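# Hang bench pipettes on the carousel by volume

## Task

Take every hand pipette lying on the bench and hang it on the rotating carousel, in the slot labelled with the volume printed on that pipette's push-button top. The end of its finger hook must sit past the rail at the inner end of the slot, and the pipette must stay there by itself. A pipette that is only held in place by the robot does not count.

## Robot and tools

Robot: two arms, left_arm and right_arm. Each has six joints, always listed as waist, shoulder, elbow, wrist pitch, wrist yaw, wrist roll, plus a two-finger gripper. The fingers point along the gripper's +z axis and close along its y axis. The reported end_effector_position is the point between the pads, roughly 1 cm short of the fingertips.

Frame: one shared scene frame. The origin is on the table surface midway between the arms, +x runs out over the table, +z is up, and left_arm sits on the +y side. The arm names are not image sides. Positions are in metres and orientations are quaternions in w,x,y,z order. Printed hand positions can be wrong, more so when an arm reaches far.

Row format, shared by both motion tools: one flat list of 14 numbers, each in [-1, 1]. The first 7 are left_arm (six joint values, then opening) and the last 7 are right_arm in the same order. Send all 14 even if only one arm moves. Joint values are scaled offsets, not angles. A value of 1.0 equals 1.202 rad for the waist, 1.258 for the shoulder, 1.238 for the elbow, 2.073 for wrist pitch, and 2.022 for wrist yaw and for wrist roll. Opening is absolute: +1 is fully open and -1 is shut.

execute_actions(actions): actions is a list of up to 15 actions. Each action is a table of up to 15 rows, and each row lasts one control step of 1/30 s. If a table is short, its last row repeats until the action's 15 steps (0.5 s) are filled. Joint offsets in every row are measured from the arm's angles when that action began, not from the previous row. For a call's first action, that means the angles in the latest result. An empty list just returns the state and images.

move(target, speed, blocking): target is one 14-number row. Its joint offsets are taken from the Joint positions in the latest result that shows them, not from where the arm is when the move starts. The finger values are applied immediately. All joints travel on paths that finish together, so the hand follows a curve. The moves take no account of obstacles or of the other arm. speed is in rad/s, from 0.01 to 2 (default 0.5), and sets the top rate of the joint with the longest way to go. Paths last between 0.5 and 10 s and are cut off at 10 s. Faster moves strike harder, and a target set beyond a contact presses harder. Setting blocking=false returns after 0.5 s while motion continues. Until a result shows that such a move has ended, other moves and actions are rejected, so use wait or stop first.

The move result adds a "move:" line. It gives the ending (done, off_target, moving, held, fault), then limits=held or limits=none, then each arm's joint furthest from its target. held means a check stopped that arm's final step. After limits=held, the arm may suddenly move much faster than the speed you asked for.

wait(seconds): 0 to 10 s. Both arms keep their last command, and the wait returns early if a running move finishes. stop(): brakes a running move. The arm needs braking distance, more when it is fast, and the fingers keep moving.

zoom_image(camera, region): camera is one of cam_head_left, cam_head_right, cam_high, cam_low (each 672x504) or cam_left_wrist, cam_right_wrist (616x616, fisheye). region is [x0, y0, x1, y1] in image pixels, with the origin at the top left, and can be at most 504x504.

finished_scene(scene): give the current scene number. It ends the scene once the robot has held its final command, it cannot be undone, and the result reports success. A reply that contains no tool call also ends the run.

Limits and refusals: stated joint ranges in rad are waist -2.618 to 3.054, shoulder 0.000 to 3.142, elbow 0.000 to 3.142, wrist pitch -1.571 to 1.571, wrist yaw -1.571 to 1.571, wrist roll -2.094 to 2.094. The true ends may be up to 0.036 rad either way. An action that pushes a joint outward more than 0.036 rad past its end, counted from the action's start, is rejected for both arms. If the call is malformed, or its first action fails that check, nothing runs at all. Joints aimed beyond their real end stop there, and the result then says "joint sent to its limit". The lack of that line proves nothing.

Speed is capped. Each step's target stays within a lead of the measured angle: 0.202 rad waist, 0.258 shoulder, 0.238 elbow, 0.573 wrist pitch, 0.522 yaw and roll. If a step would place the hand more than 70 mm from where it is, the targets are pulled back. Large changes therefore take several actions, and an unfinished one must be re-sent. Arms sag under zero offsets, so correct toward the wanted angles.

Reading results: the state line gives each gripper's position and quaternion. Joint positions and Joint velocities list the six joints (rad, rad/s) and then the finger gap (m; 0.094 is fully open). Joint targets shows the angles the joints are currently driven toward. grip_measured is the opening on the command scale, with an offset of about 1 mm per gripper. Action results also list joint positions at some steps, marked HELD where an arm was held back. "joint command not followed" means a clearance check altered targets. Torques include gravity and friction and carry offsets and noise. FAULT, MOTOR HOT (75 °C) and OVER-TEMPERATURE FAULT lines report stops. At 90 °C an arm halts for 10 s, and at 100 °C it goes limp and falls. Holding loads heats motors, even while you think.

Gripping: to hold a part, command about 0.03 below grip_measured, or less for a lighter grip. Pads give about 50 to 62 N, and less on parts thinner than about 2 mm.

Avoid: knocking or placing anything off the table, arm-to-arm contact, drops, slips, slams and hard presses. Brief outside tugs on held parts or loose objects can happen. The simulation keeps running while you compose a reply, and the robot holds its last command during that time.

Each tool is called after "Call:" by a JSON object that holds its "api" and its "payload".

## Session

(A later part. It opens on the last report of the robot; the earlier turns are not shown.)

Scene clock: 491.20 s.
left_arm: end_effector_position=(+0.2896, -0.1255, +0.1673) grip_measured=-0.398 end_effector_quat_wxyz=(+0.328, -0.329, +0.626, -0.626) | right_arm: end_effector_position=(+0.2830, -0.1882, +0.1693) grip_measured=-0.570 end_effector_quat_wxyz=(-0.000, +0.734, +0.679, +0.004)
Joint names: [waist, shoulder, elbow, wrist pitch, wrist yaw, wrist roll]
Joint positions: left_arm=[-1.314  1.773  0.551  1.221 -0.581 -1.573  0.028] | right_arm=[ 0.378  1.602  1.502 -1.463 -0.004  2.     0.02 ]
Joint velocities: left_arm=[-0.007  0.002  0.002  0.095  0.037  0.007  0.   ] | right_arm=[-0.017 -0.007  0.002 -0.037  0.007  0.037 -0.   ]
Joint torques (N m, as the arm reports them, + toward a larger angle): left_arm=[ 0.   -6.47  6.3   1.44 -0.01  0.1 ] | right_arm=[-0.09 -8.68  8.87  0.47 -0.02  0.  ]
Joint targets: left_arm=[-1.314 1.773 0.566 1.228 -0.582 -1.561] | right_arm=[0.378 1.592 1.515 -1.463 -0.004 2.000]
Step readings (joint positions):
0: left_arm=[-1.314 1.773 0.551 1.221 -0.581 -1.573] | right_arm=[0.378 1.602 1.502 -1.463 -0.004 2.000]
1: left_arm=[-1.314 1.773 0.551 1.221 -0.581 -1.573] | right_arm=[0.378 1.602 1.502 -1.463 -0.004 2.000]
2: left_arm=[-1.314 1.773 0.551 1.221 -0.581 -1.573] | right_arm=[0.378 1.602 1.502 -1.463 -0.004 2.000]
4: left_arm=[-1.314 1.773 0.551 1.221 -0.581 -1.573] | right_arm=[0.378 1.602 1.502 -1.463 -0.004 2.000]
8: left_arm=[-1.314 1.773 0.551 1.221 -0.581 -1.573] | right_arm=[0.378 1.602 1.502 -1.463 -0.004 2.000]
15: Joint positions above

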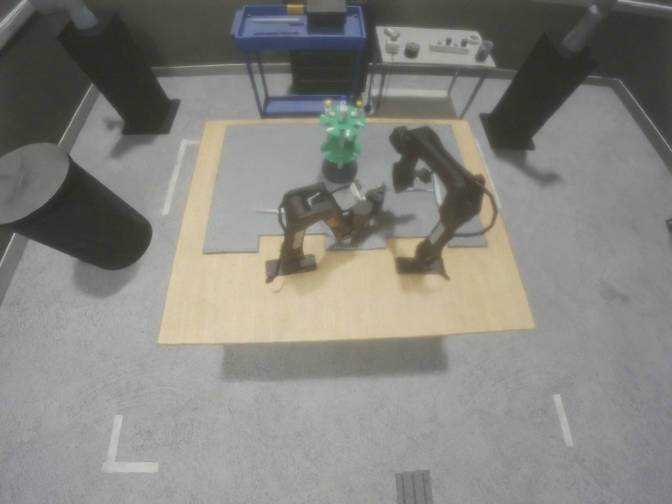

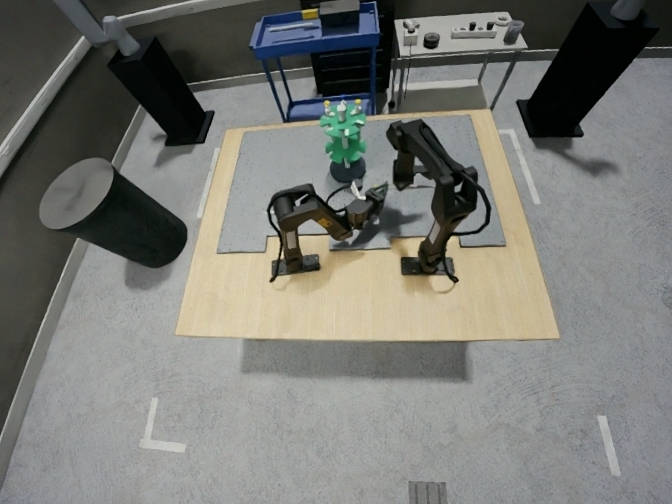

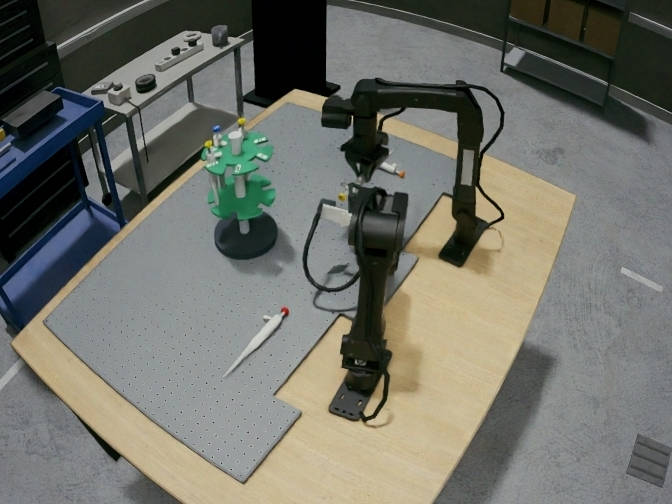

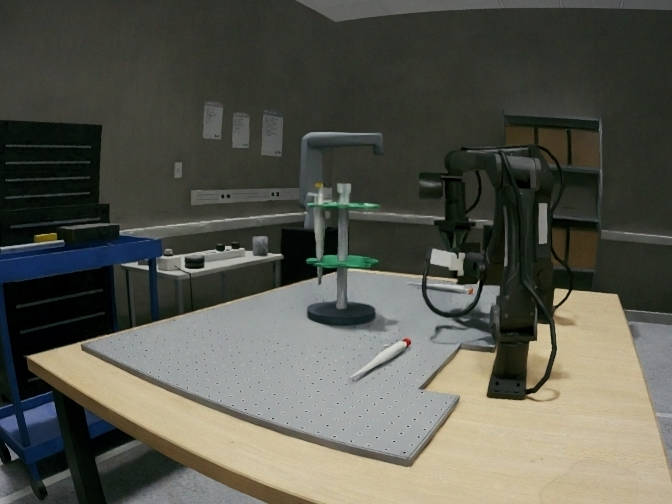

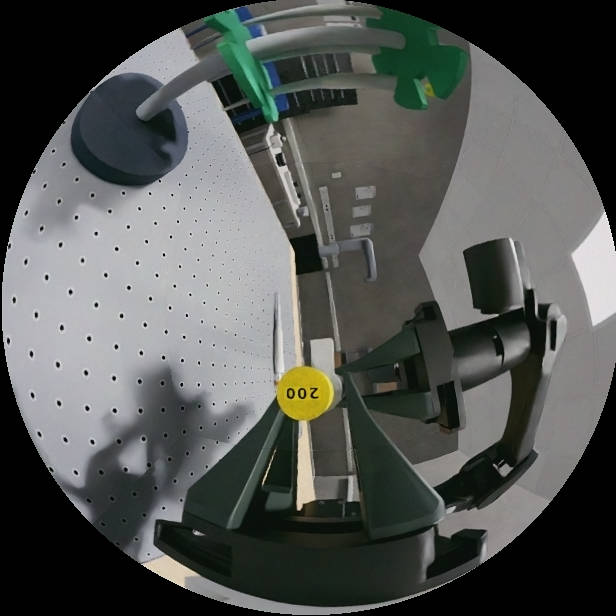

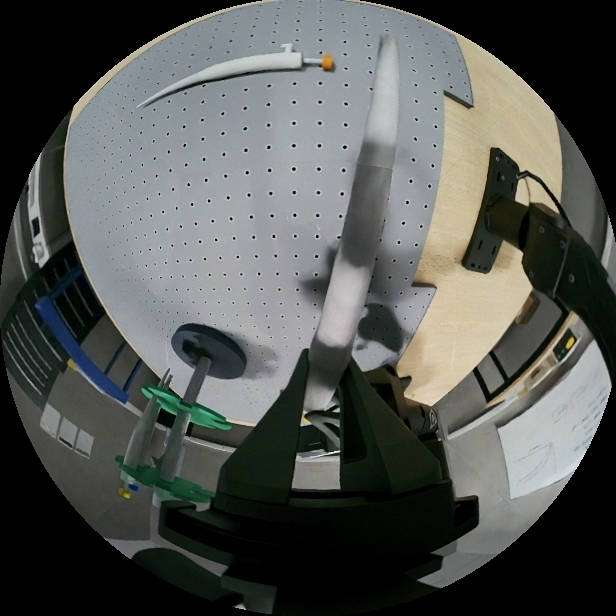

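Call:
{"api": "execute_actions", "payload": {"actions": [[[0,0,0.012,0.008,0,0.006,-0.42, 0,-0.008,0.01,0,0,0,-0.60],[0,0,0.012,0.0116,0,0.006,-0.435, 0,-0.008,0.01,0,0,0,-0.60],[0,0,0.012,0.0116,0,0.006,-0.45, 0,-0.008,0.01,0,0,0,-0.60],[0,0,0.012,0.0116,0,0.006,-0.465, 0,-0.008,0.01,0,0,0,-0.60],[0,0,0.012,0.0116,0,0.006,-0.48, 0,-0.008,0.01,0,0,0,-0.60],[0,0,0.012,0.0116,0,0.006,-0.495, 0,-0.008,0.01,0,0,0,-0.60],[0,0,0.012,0.0116,0,0.006,-0.51, 0,-0.008,0.01,0,0,0,-0.60],[0,0,0.012,0.0116,0,0.006,-0.525, 0,-0.008,0.01,0,0,0,-0.60],[0,0,0.012,0.0116,0,0.006,-0.54, 0,-0.008,0.01,0,0,0,-0.60],[0,0,0.012,0.0116,0,0.006,-0.555, 0,-0.008,0.01,0,0,0,-0.60],[0,0,0.012,0.0116,0,0.006,-0.57, 0,-0.008,0.01,0,0,0,-0.60],[0,0,0.012,0.0116,0,0.006,-0.585, 0,-0.008,0.01,0,0,0,-0.60]]]}}

Scene clock: 503.10 s.
left_arm: end_effector_position=(+0.2896, -0.1254, +0.1705) grip_measured=-0.570 end_effector_quat_wxyz=(+0.327, -0.330, +0.621, -0.631) | right_arm: end_effector_position=(+0.2829, -0.1881, +0.1693) grip_measured=-0.570 end_effector_quat_wxyz=(-0.001, +0.734, +0.679, +0.004)
Joint names: [waist, shoulder, elbow, wrist pitch, wrist yaw, wrist roll]
Joint positions: left_arm=[-1.314  1.773  0.551  1.236 -0.581 -1.573  0.02 ] | right_arm=[ 0.378  1.602  1.502 -1.463 -0.004  2.     0.02 ]
Joint velocities: left_arm=[ 0.002 -0.007  0.007 -0.066 -0.022  0.037 -0.001] | right_arm=[-0.017 -0.002  0.017 -0.007 -0.022 -0.007  0.   ]
Joint torques (N m, as the arm reports them, + toward a larger angle): left_arm=[ 0.01 -6.48  6.3   1.47  0.    0.1 ] | right_arm=[-0.05 -8.75  8.89  0.47 -0.02  0.  ]
Joint targets: left_arm=[-1.314 1.773 0.566 1.245 -0.581 -1.561] | right_arm=[0.378 1.592 1.515 -1.463 -0.004 2.000]
Step readings (joint positions):
0: left_arm=[-1.314 1.773 0.551 1.221 -0.581 -1.573] | right_arm=[0.378 1.602 1.502 -1.463 -0.004 2.000]
1: left_arm=[-1.314 1.773 0.551 1.221 -0.581 -1.573] | right_arm=[0.378 1.602 1.502 -1.463 -0.004 2.000]
2: left_arm=[-1.314 1.773 0.551 1.223 -0.581 -1.573] | right_arm=[0.378 1.602 1.502 -1.463 -0.004 2.000]
4: left_arm=[-1.314 1.773 0.551 1.226 -0.581 -1.573] | right_arm=[0.378 1.602 1.502 -1.463 -0.004 2.000]
8: left_arm=[-1.314 1.773 0.551 1.231 -0.581 -1.573] | right_arm=[0.378 1.602 1.502 -1.463 -0.004 2.000]
15: Joint positions above

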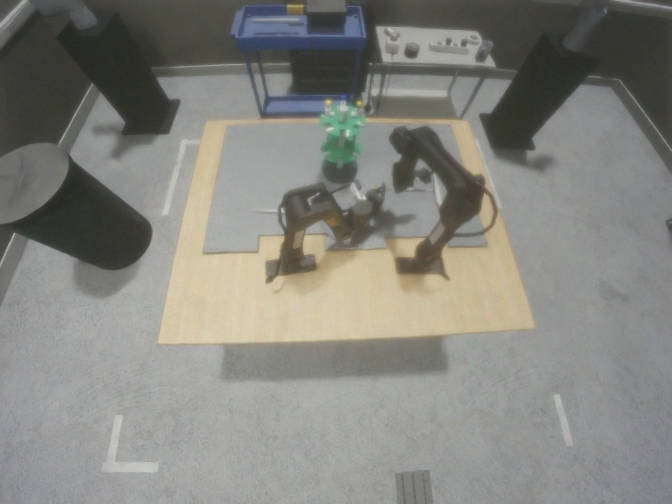

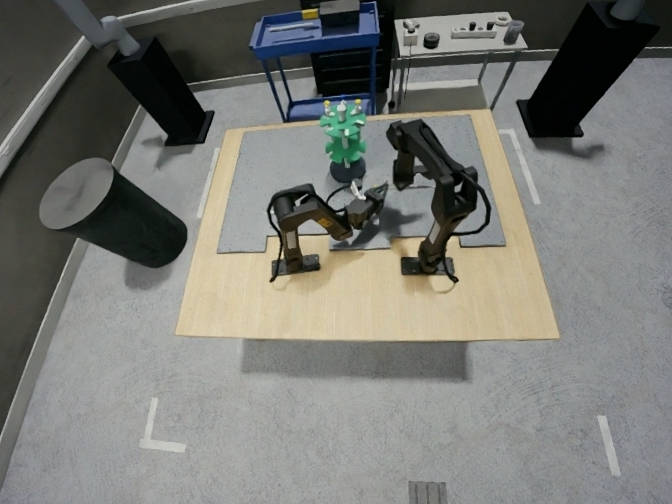

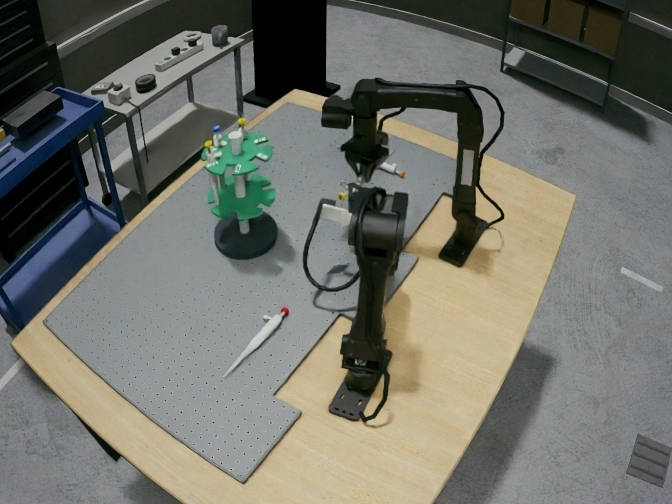

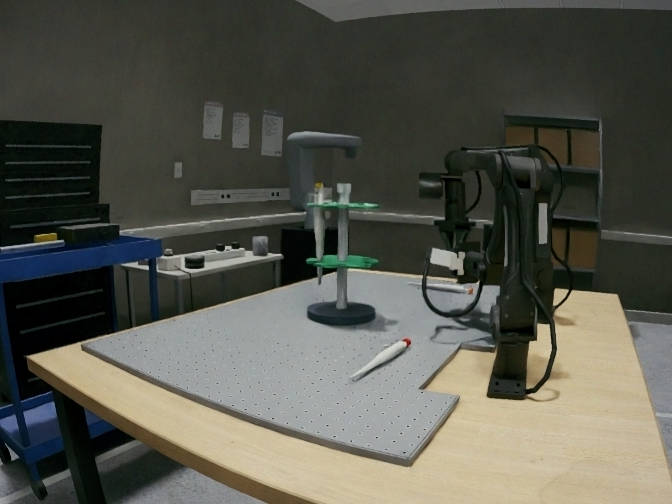

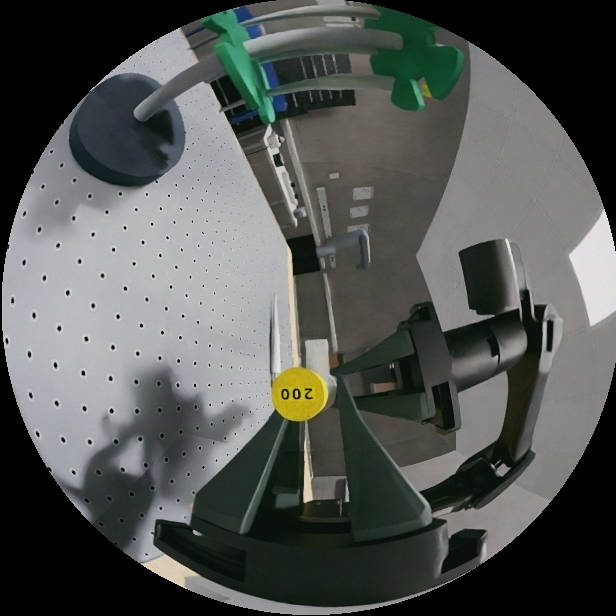

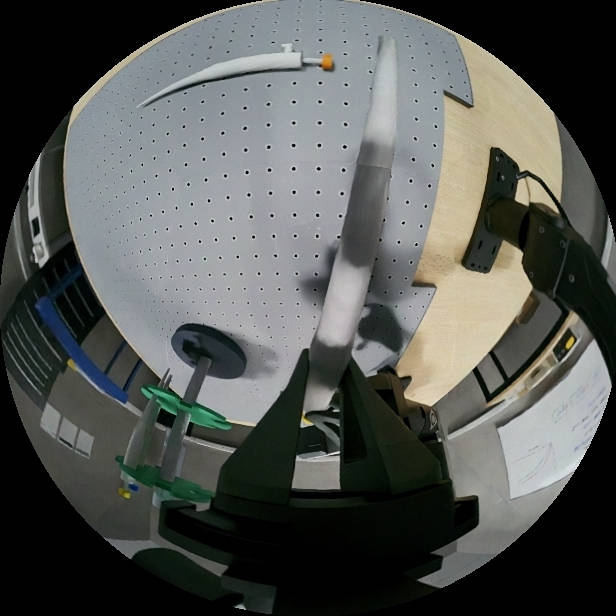

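Call:
{"api": "execute_actions", "payload": {"actions": [[[0,0,0.012,0.006,0,0.004,-0.60, 0,-0.008,0.01,0,0,0,-0.60],[0,0,0.012,0.006,0,0.004,-0.615, 0,-0.008,0.01,0,0,0,-0.60],[0,0,0.012,0.006,0,0.004,-0.615, 0,-0.008,0.01,0,0,0,-0.60],[0,0,0.012,0.006,0,0.004,-0.615, 0,-0.008,0.01,0,0,0,-0.58],[0,0,0.012,0.006,0,0.004,-0.615, 0,-0.008,0.01,0,0,0,-0.56],[0,0,0.012,0.006,0,0.004,-0.615, 0,-0.008,0.01,0,0,0,-0.53],[0,0,0.012,0.006,0,0.004,-0.615, 0,-0.008,0.01,0,0,0,-0.48],[0,0,0.012,0.006,0,0.004,-0.615, 0,-0.008,0.01,0,0,0,-0.40],[0,0,0.012,0.006,0,0.004,-0.615, 0,-0.008,0.01,0,0,0,-0.30],[0,0,0.012,0.006,0,0.004,-0.615, 0,-0.008,0.01,0,0,0,-0.20],[0,0,0.012,0.006,0,0.004,-0.615, 0,-0.008,0.01,0,0,0,-0.10],[0,0,0.012,0.006,0,0.004,-0.615, 0,-0.008,0.01,0,0,0,0.0],[0,0,0.012,0.006,0,0.004,-0.615, 0,-0.008,0.01,0,0,0,0.1],[0,0,0.012,0.006,0,0.004,-0.615, 0,-0.008,0.01,0,0,0,0.2]]]}}

Call:
{"api": "move", "payload": {"target": [0, 0, 0.012, 0.006, 0, 0.004, -0.615, 0, -0.008, 0.172, -0.05, 0, 0, 0.3], "speed": 0.4}}

Scene clock: 597.13 s.
left_arm: end_effector_position=(+0.2896, -0.1255, +0.1698) grip_measured=-0.576 end_effector_quat_wxyz=(+0.327, -0.330, +0.622, -0.630) | right_arm: end_effector_position=(+0.2830, -0.1881, +0.1693) grip_measured=+0.184 end_effector_quat_wxyz=(-0.001, +0.734, +0.679, +0.004)
Joint names: [waist, shoulder, elbow, wrist pitch, wrist yaw, wrist roll]
Joint positions: left_arm=[-1.314  1.773  0.551  1.232 -0.581 -1.574  0.02 ] | right_arm=[ 0.378  1.602  1.502 -1.463 -0.004  2.     0.056]
Joint velocities: left_arm=[-0.007 -0.002 -0.007  0.007 -0.007  0.066  0.   ] | right_arm=[ 0.002 -0.002 -0.012 -0.037 -0.037 -0.022  0.027]
Joint torques (N m, as the arm reports them, + toward a larger angle): left_arm=[ 0.01 -6.49  6.29  1.54  0.    0.07] | right_arm=[-0.13 -8.74  8.87  0.44 -0.01  0.01]
Joint targets: left_arm=[-1.314 1.773 0.566 1.248 -0.581 -1.565] | right_arm=[0.378 1.592 1.515 -1.463 -0.004 2.000]
Step readings (joint positions):
0: left_arm=[-1.314 1.773 0.551 1.236 -0.581 -1.573] | right_arm=[0.378 1.602 1.502 -1.463 -0.004 2.000]
1: left_arm=[-1.314 1.773 0.551 1.236 -0.581 -1.573] | right_arm=[0.378 1.602 1.502 -1.463 -0.004 2.000]
2: left_arm=[-1.314 1.773 0.551 1.236 -0.581 -1.574] | right_arm=[0.378 1.602 1.502 -1.463 -0.004 2.000]
4: left_arm=[-1.314 1.773 0.551 1.236 -0.581 -1.574] | right_arm=[0.378 1.602 1.502 -1.463 -0.004 2.000]
8: left_arm=[-1.314 1.773 0.551 1.234 -0.581 -1.574] | right_arm=[0.378 1.602 1.502 -1.463 -0.004 2.000]
15: Joint positions above

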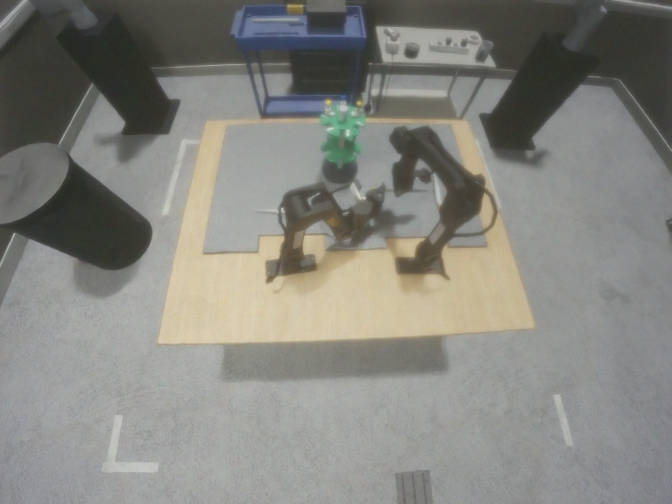

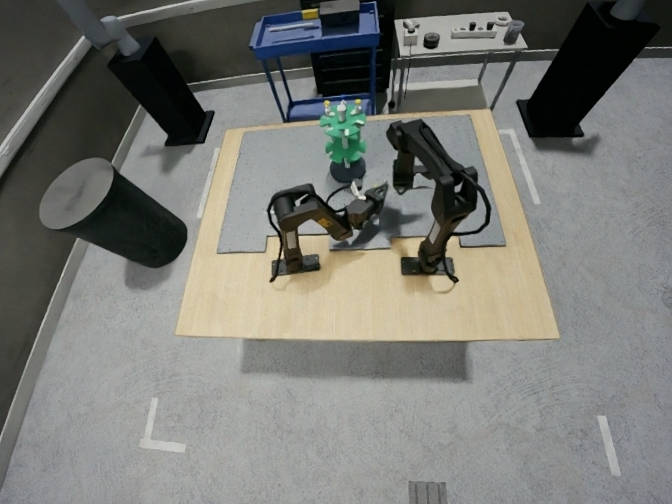

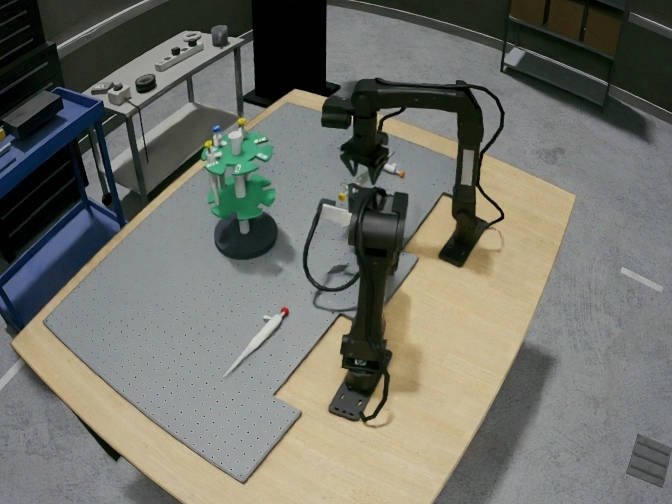

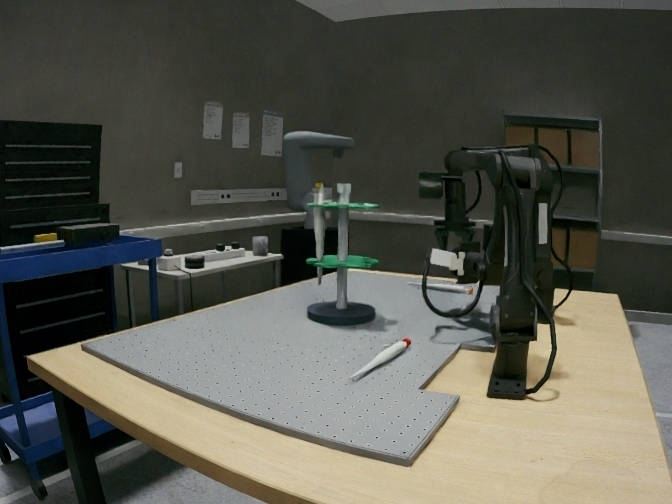

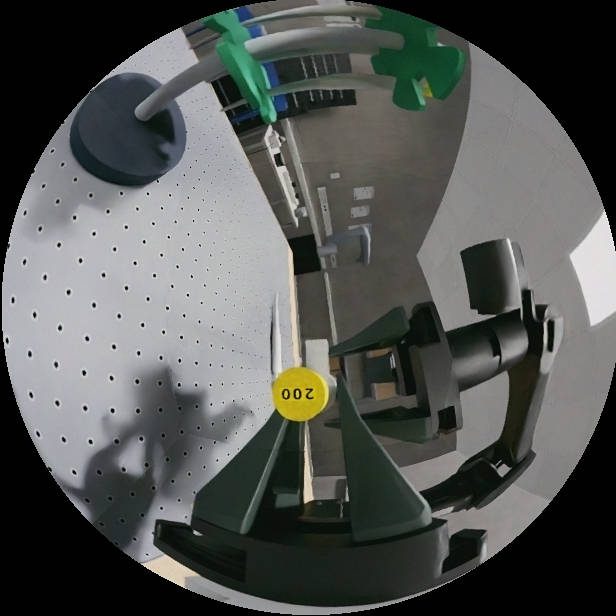

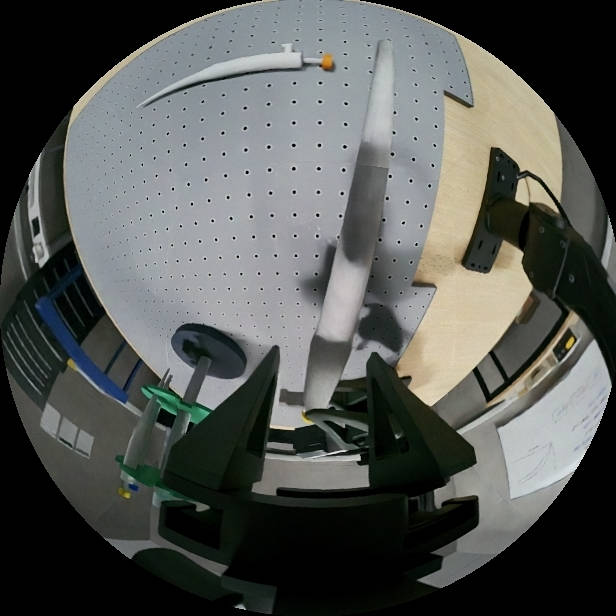

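Scene clock: 598.33 s.
left_arm: end_effector_position=(+0.2896, -0.1255, +0.1674) grip_measured=-0.576 end_effector_quat_wxyz=(+0.327, -0.329, +0.626, -0.627) | right_arm: end_effector_position=(+0.2968, -0.1830, +0.2170) grip_measured=+0.297 end_effector_quat_wxyz=(+0.019, +0.733, +0.678, +0.052)
Joint names: [waist, shoulder, elbow, wrist pitch, wrist yaw, wrist roll]
Joint positions: left_arm=[-1.314  1.773  0.551  1.222 -0.581 -1.574  0.02 ] | right_arm=[ 0.378  1.602  1.691 -1.548 -0.004  2.     0.061]
Joint velocities: left_arm=[-0.002  0.007  0.002 -0.066 -0.081 -0.037  0.   ] | right_arm=[ 0.002 -0.027  0.022 -0.037 -0.007  0.037 -0.001]
Joint torques (N m, as the arm reports them, + toward a larger angle): left_arm=[ 0.   -6.48  6.3   1.61 -0.01  0.06] | right_arm=[-0.05 -8.62  9.77  0.46 -0.02  0.01]
Joint targets: left_arm=[-1.314 1.773 0.566 1.245 -0.581 -1.566] | right_arm=[0.378 1.592 1.715 -1.567 -0.004 2.000]
move: off_target (left_arm, right_arm); limits=none; left_arm: farthest joint: the wrist pitch, 0.023 radians from its target (0.012 radians at the start); right_arm: farthest joint: the elbow, 0.024 radians from its target (0.213 radians at the start)

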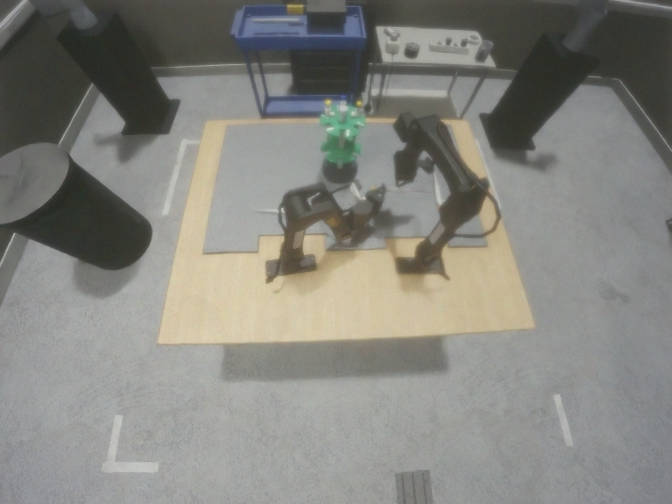

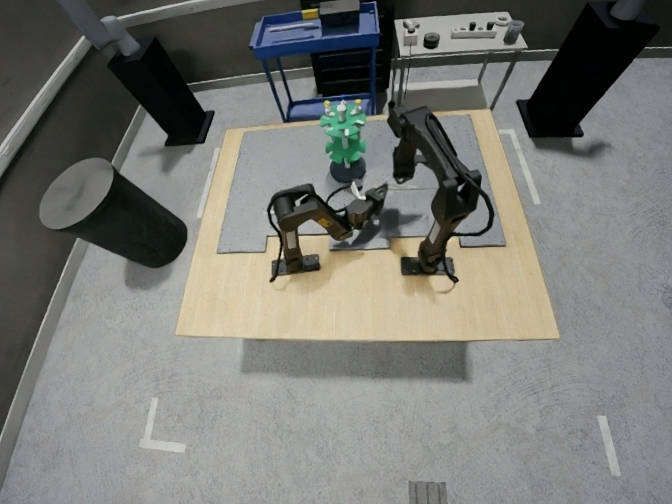

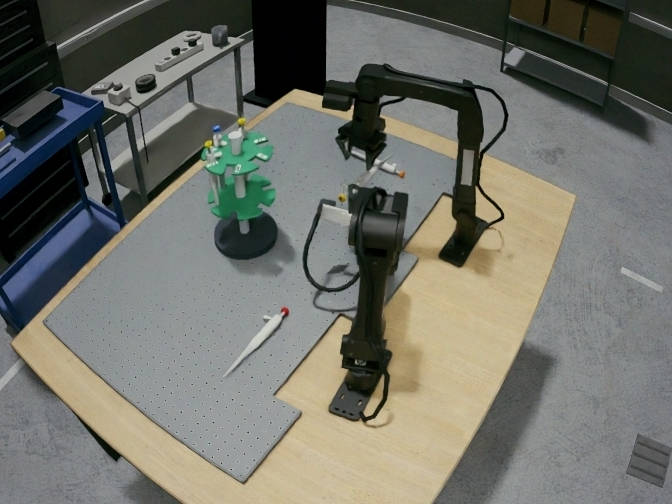

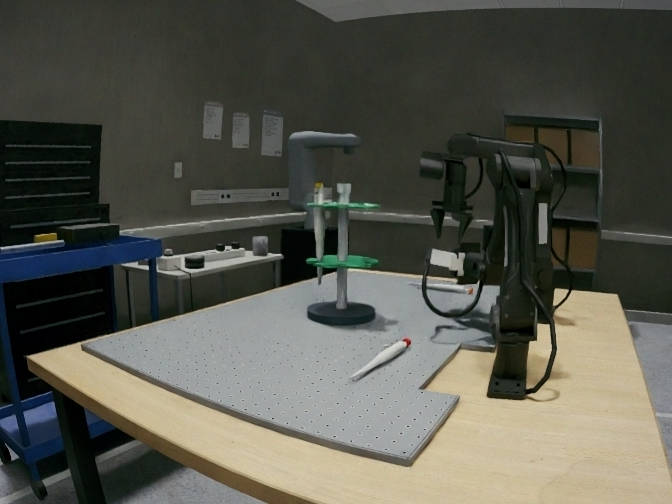

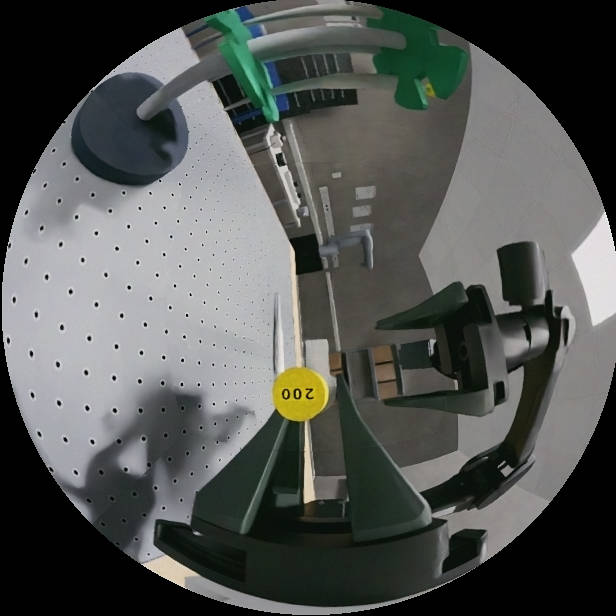

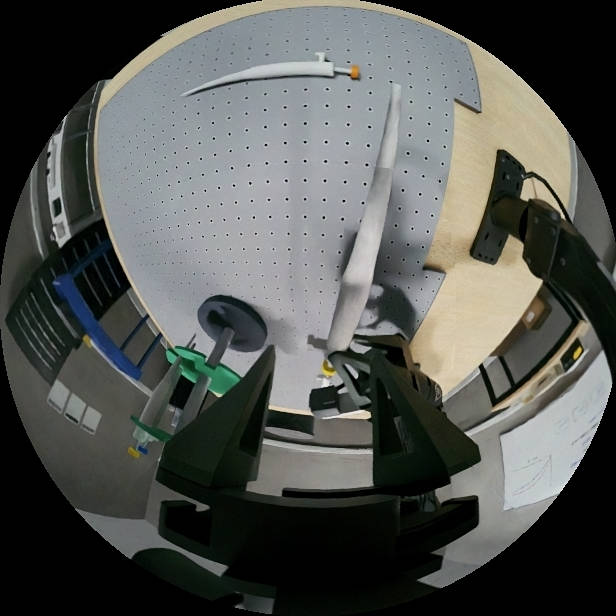

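Call:
{"api": "move", "payload": {"target": [0.469, -0.759, 0.5355, -0.99, 0.287, 0.778, -0.615, -0.630, -0.008, 0.015, 0, 0, -0.84, 0.3], "speed": 0.9}}

Scene clock: 609.90 s.
left_arm: end_effector_position=(+0.2554, +0.0807, +0.3323) grip_measured=-0.575 end_effector_quat_wxyz=(+0.483, +0.263, +0.821, -0.155) | right_arm: end_effector_position=(+0.2928, -0.3983, +0.2170) grip_measured=+0.297 end_effector_quat_wxyz=(+0.056, +0.347, +0.936, +0.001)
Joint names: [waist, shoulder, elbow, wrist pitch, wrist yaw, wrist roll]
Joint positions: left_arm=[-0.761  0.834  1.176 -0.849 -0.01  -0.007  0.02 ] | right_arm=[-0.372  1.602  1.691 -1.549 -0.007  0.309  0.061]
Joint velocities: left_arm=[ 0.002 -0.022 -0.007 -0.007  0.007 -0.037  0.001] | right_arm=[-0.002 -0.007 -0.007  0.051 -0.022  0.051  0.   ]
Joint torques (N m, as the arm reports them, + toward a larger angle): left_arm=[ 0.9  -1.22  9.35  1.56  0.1   0.05] | right_arm=[-0.55 -8.71  9.29  0.72  0.03 -0.06]
Joint targets: left_arm=[-0.750 0.819 1.214 -0.831 -0.001 -0.001] | right_arm=[-0.379 1.592 1.710 -1.548 -0.004 0.301]
move: off_target (left_arm); limits=none; left_arm: farthest joint: the elbow, 0.038 radians from its target (0.662 radians at the start); right_arm: farthest joint: the elbow, 0.019 radians from its target (0.019 radians at the start)

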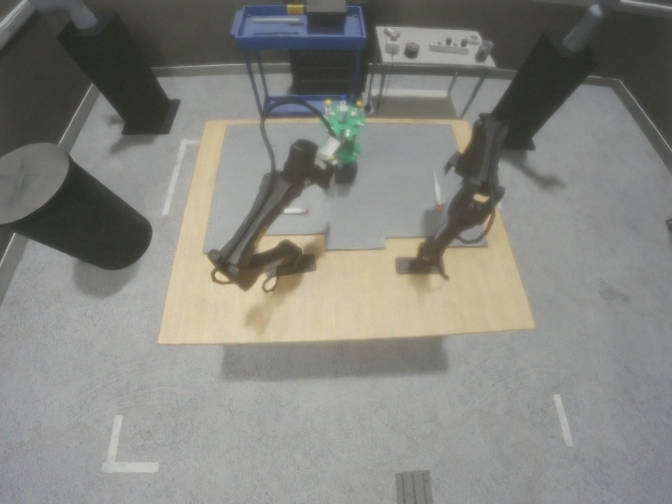

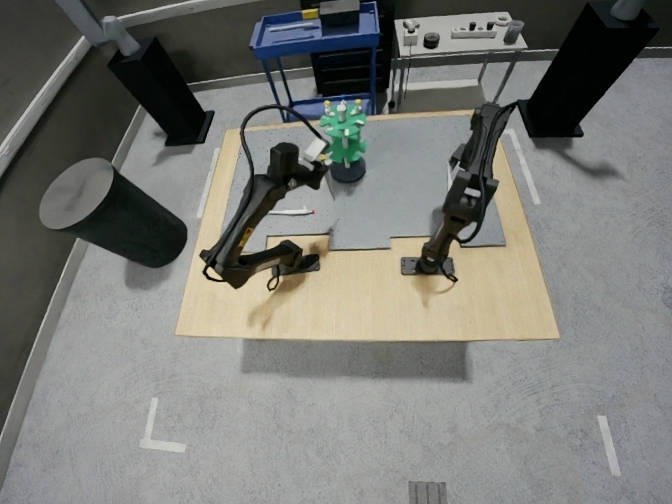

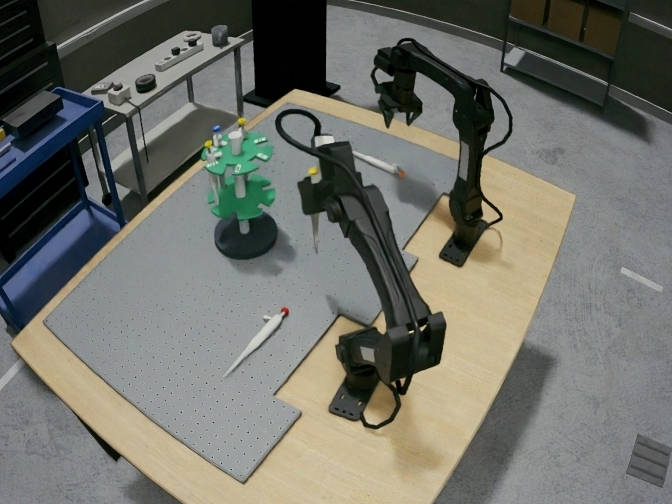

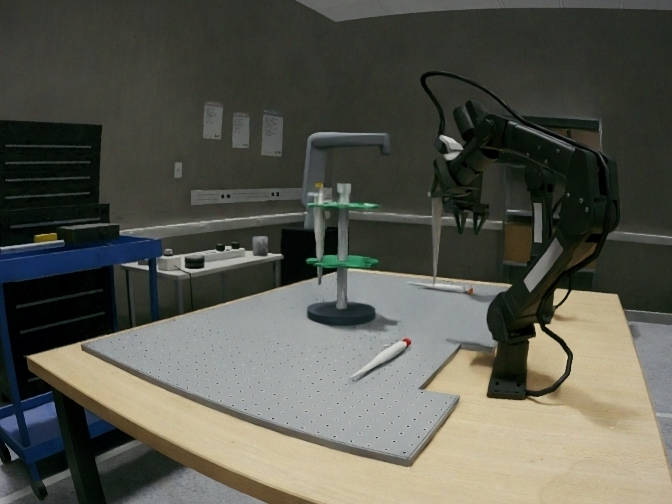

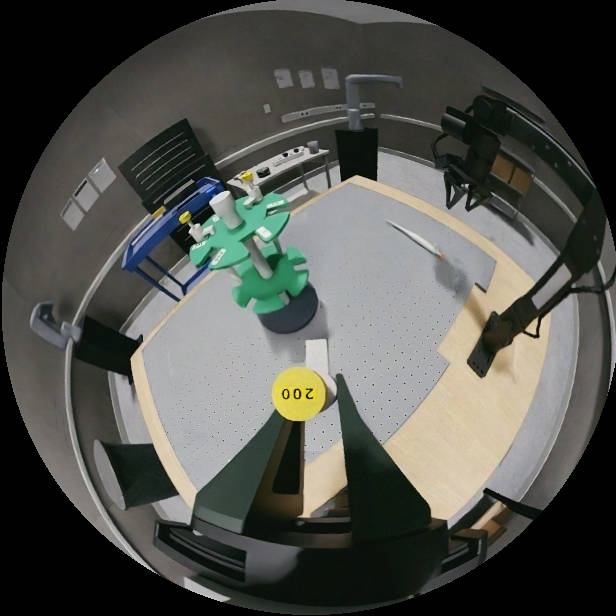

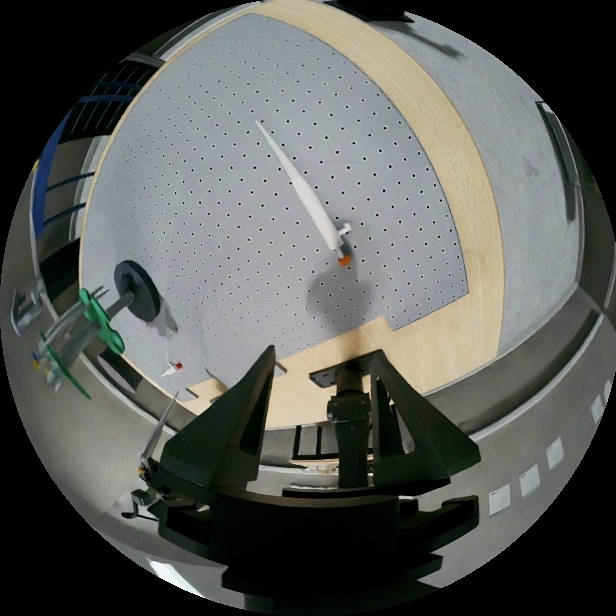

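Call:
{"api": "zoom_image", "payload": {"camera": "cam_right_wrist", "region": [220, 100, 400, 290]}}

Region (220, 100, 400, 290) of cam_right_wrist's 616x616 image, scaled by 2.653, with more detail than that image has; it fills the left 477 columns of this view, and the rest is white.

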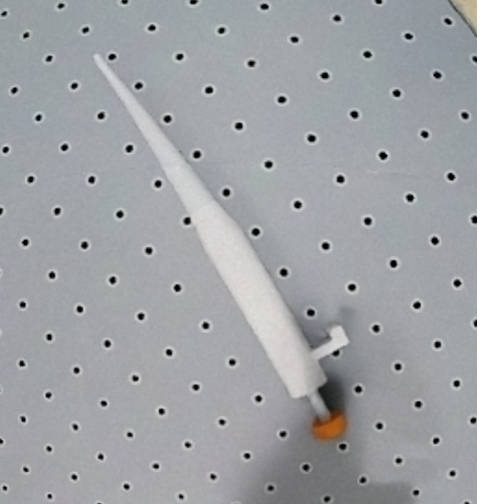

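Call:
{"api": "move", "payload": {"target": [0.788, 0.680, 0.5525, -0.2127, 0.5015, 0.5475, -0.615, 0, 0.3653, 0.015, 0.1708, 0.008, -0.2953, 0.3], "speed": 0.7}}

Scene clock: 625.27 s.
left_arm: end_effector_position=(+0.4212, +0.2106, +0.3086) grip_measured=-0.575 end_effector_quat_wxyz=(+0.427, +0.416, +0.769, -0.231) | right_arm: end_effector_position=(+0.3827, -0.4382, +0.0716) grip_measured=+0.297 end_effector_quat_wxyz=(-0.002, +0.060, +0.998, -0.000)
Joint names: [waist, shoulder, elbow, wrist pitch, wrist yaw, wrist roll]
Joint positions: left_arm=[ 0.185  1.701  1.813 -1.282  0.96   1.094  0.02 ] | right_arm=[-0.372  2.058  1.691 -1.208  0.002 -0.281  0.061]
Joint velocities: left_arm=[-0.007 -0.012  0.012 -0.051  0.037  0.007  0.001] | right_arm=[ 0.012 -0.002 -0.002  0.051 -0.022 -0.037 -0.001]
Joint torques (N m, as the arm reports them, + toward a larger angle): left_arm=[ 0.15 -7.94  9.82  0.53  0.92  0.06] | right_arm=[ -0.12 -12.28   9.41   0.57   0.05  -0.06]
Joint targets: left_arm=[0.186 1.689 1.860 -1.290 1.004 1.100] | right_arm=[-0.372 2.062 1.710 -1.194 0.009 -0.288]
move: off_target (left_arm); limits=none; left_arm: farthest joint: the elbow, 0.047 radians from its target (0.684 radians at the start); right_arm: farthest joint: the elbow, 0.019 radians from its target (0.019 radians at the start)

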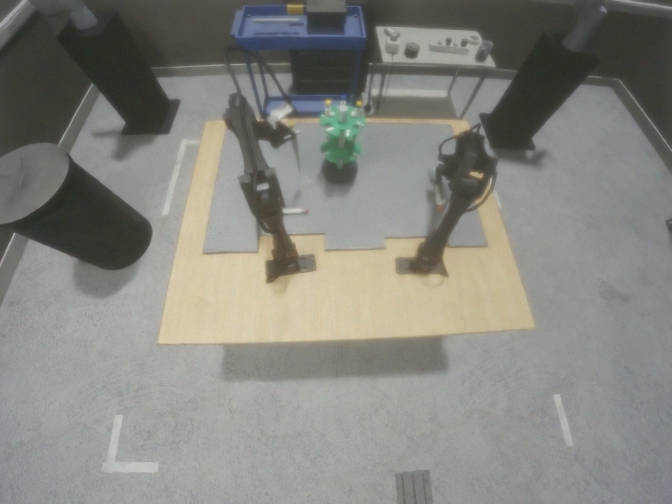

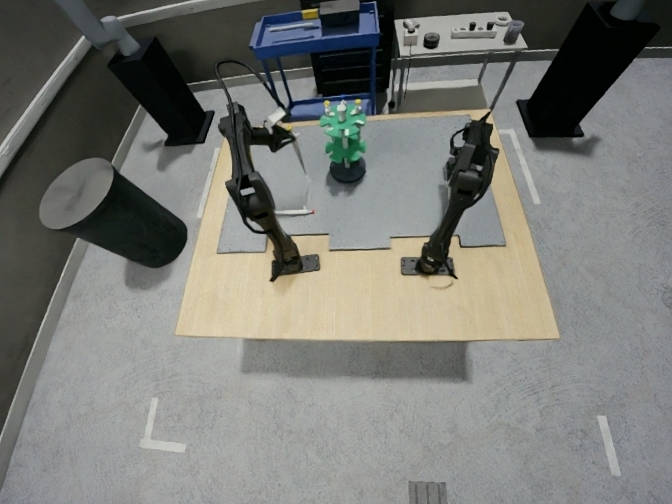

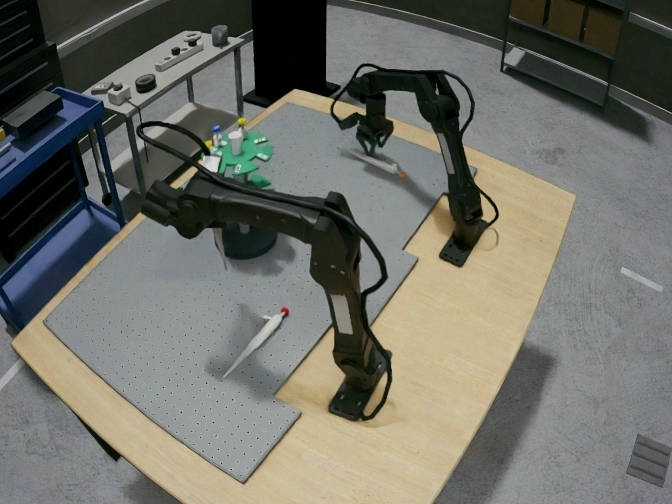

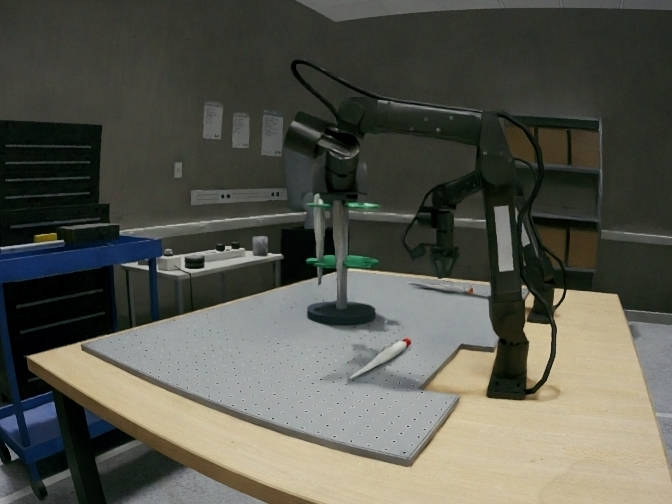

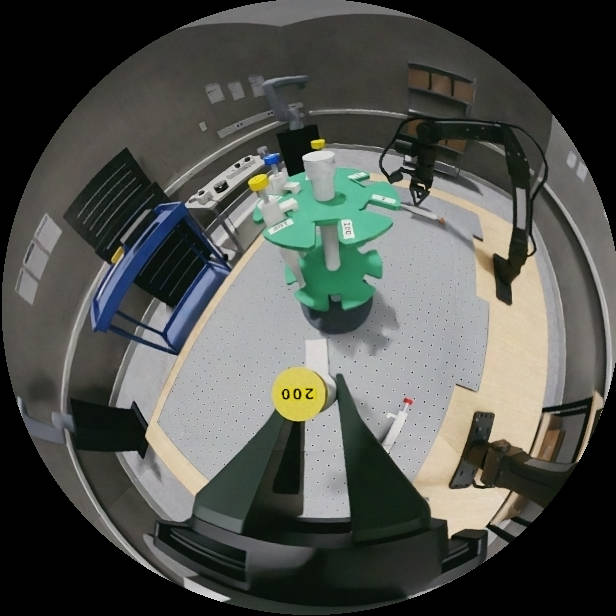

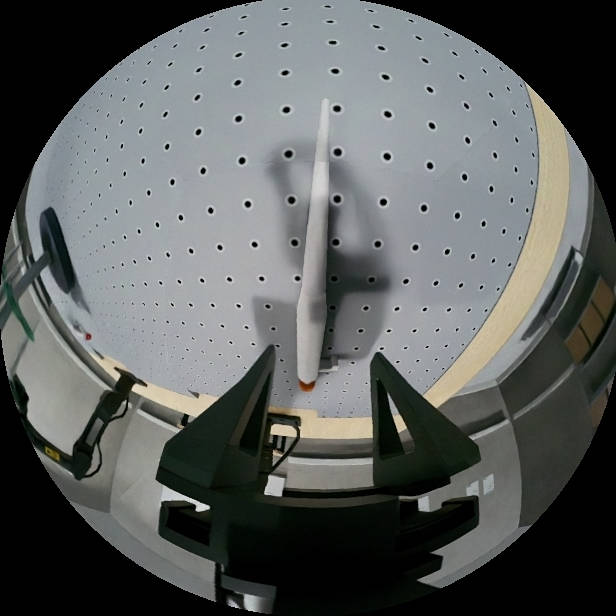

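Call:
{"api": "zoom_image", "payload": {"camera": "cam_low", "region": [290, 150, 400, 330]}}

Call:
{"api": "zoom_image", "payload": {"camera": "cam_left_wrist", "region": [240, 135, 420, 345]}}

Call:
{"api": "zoom_image", "payload": {"camera": "cam_head_right", "region": [255, 85, 385, 200]}}

Region (290, 150, 400, 330) of cam_low's 672x504 image, scaled by 2.800, with more detail than that image has.

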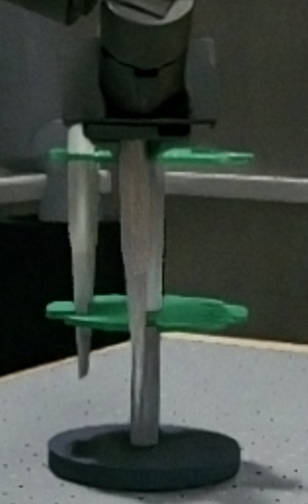

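Region (240, 135, 420, 345) of cam_left_wrist's 616x616 image, scaled by 2.400, with more detail than that image has; it fills the left 432 columns of this view, and the rest is white.

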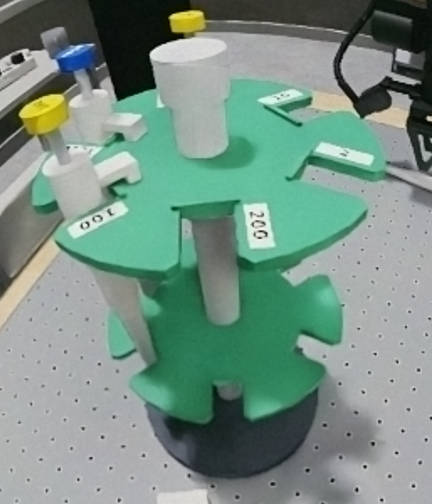

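Region (255, 85, 385, 200) of cam_head_right's 672x504 image, scaled by 3.877, with more detail than that image has; it fills the top 446 rows of this view, and the rest is white.

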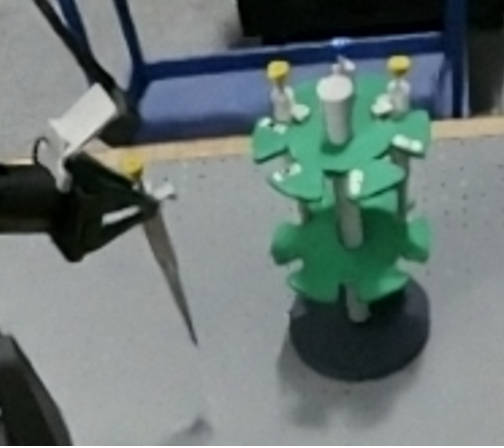

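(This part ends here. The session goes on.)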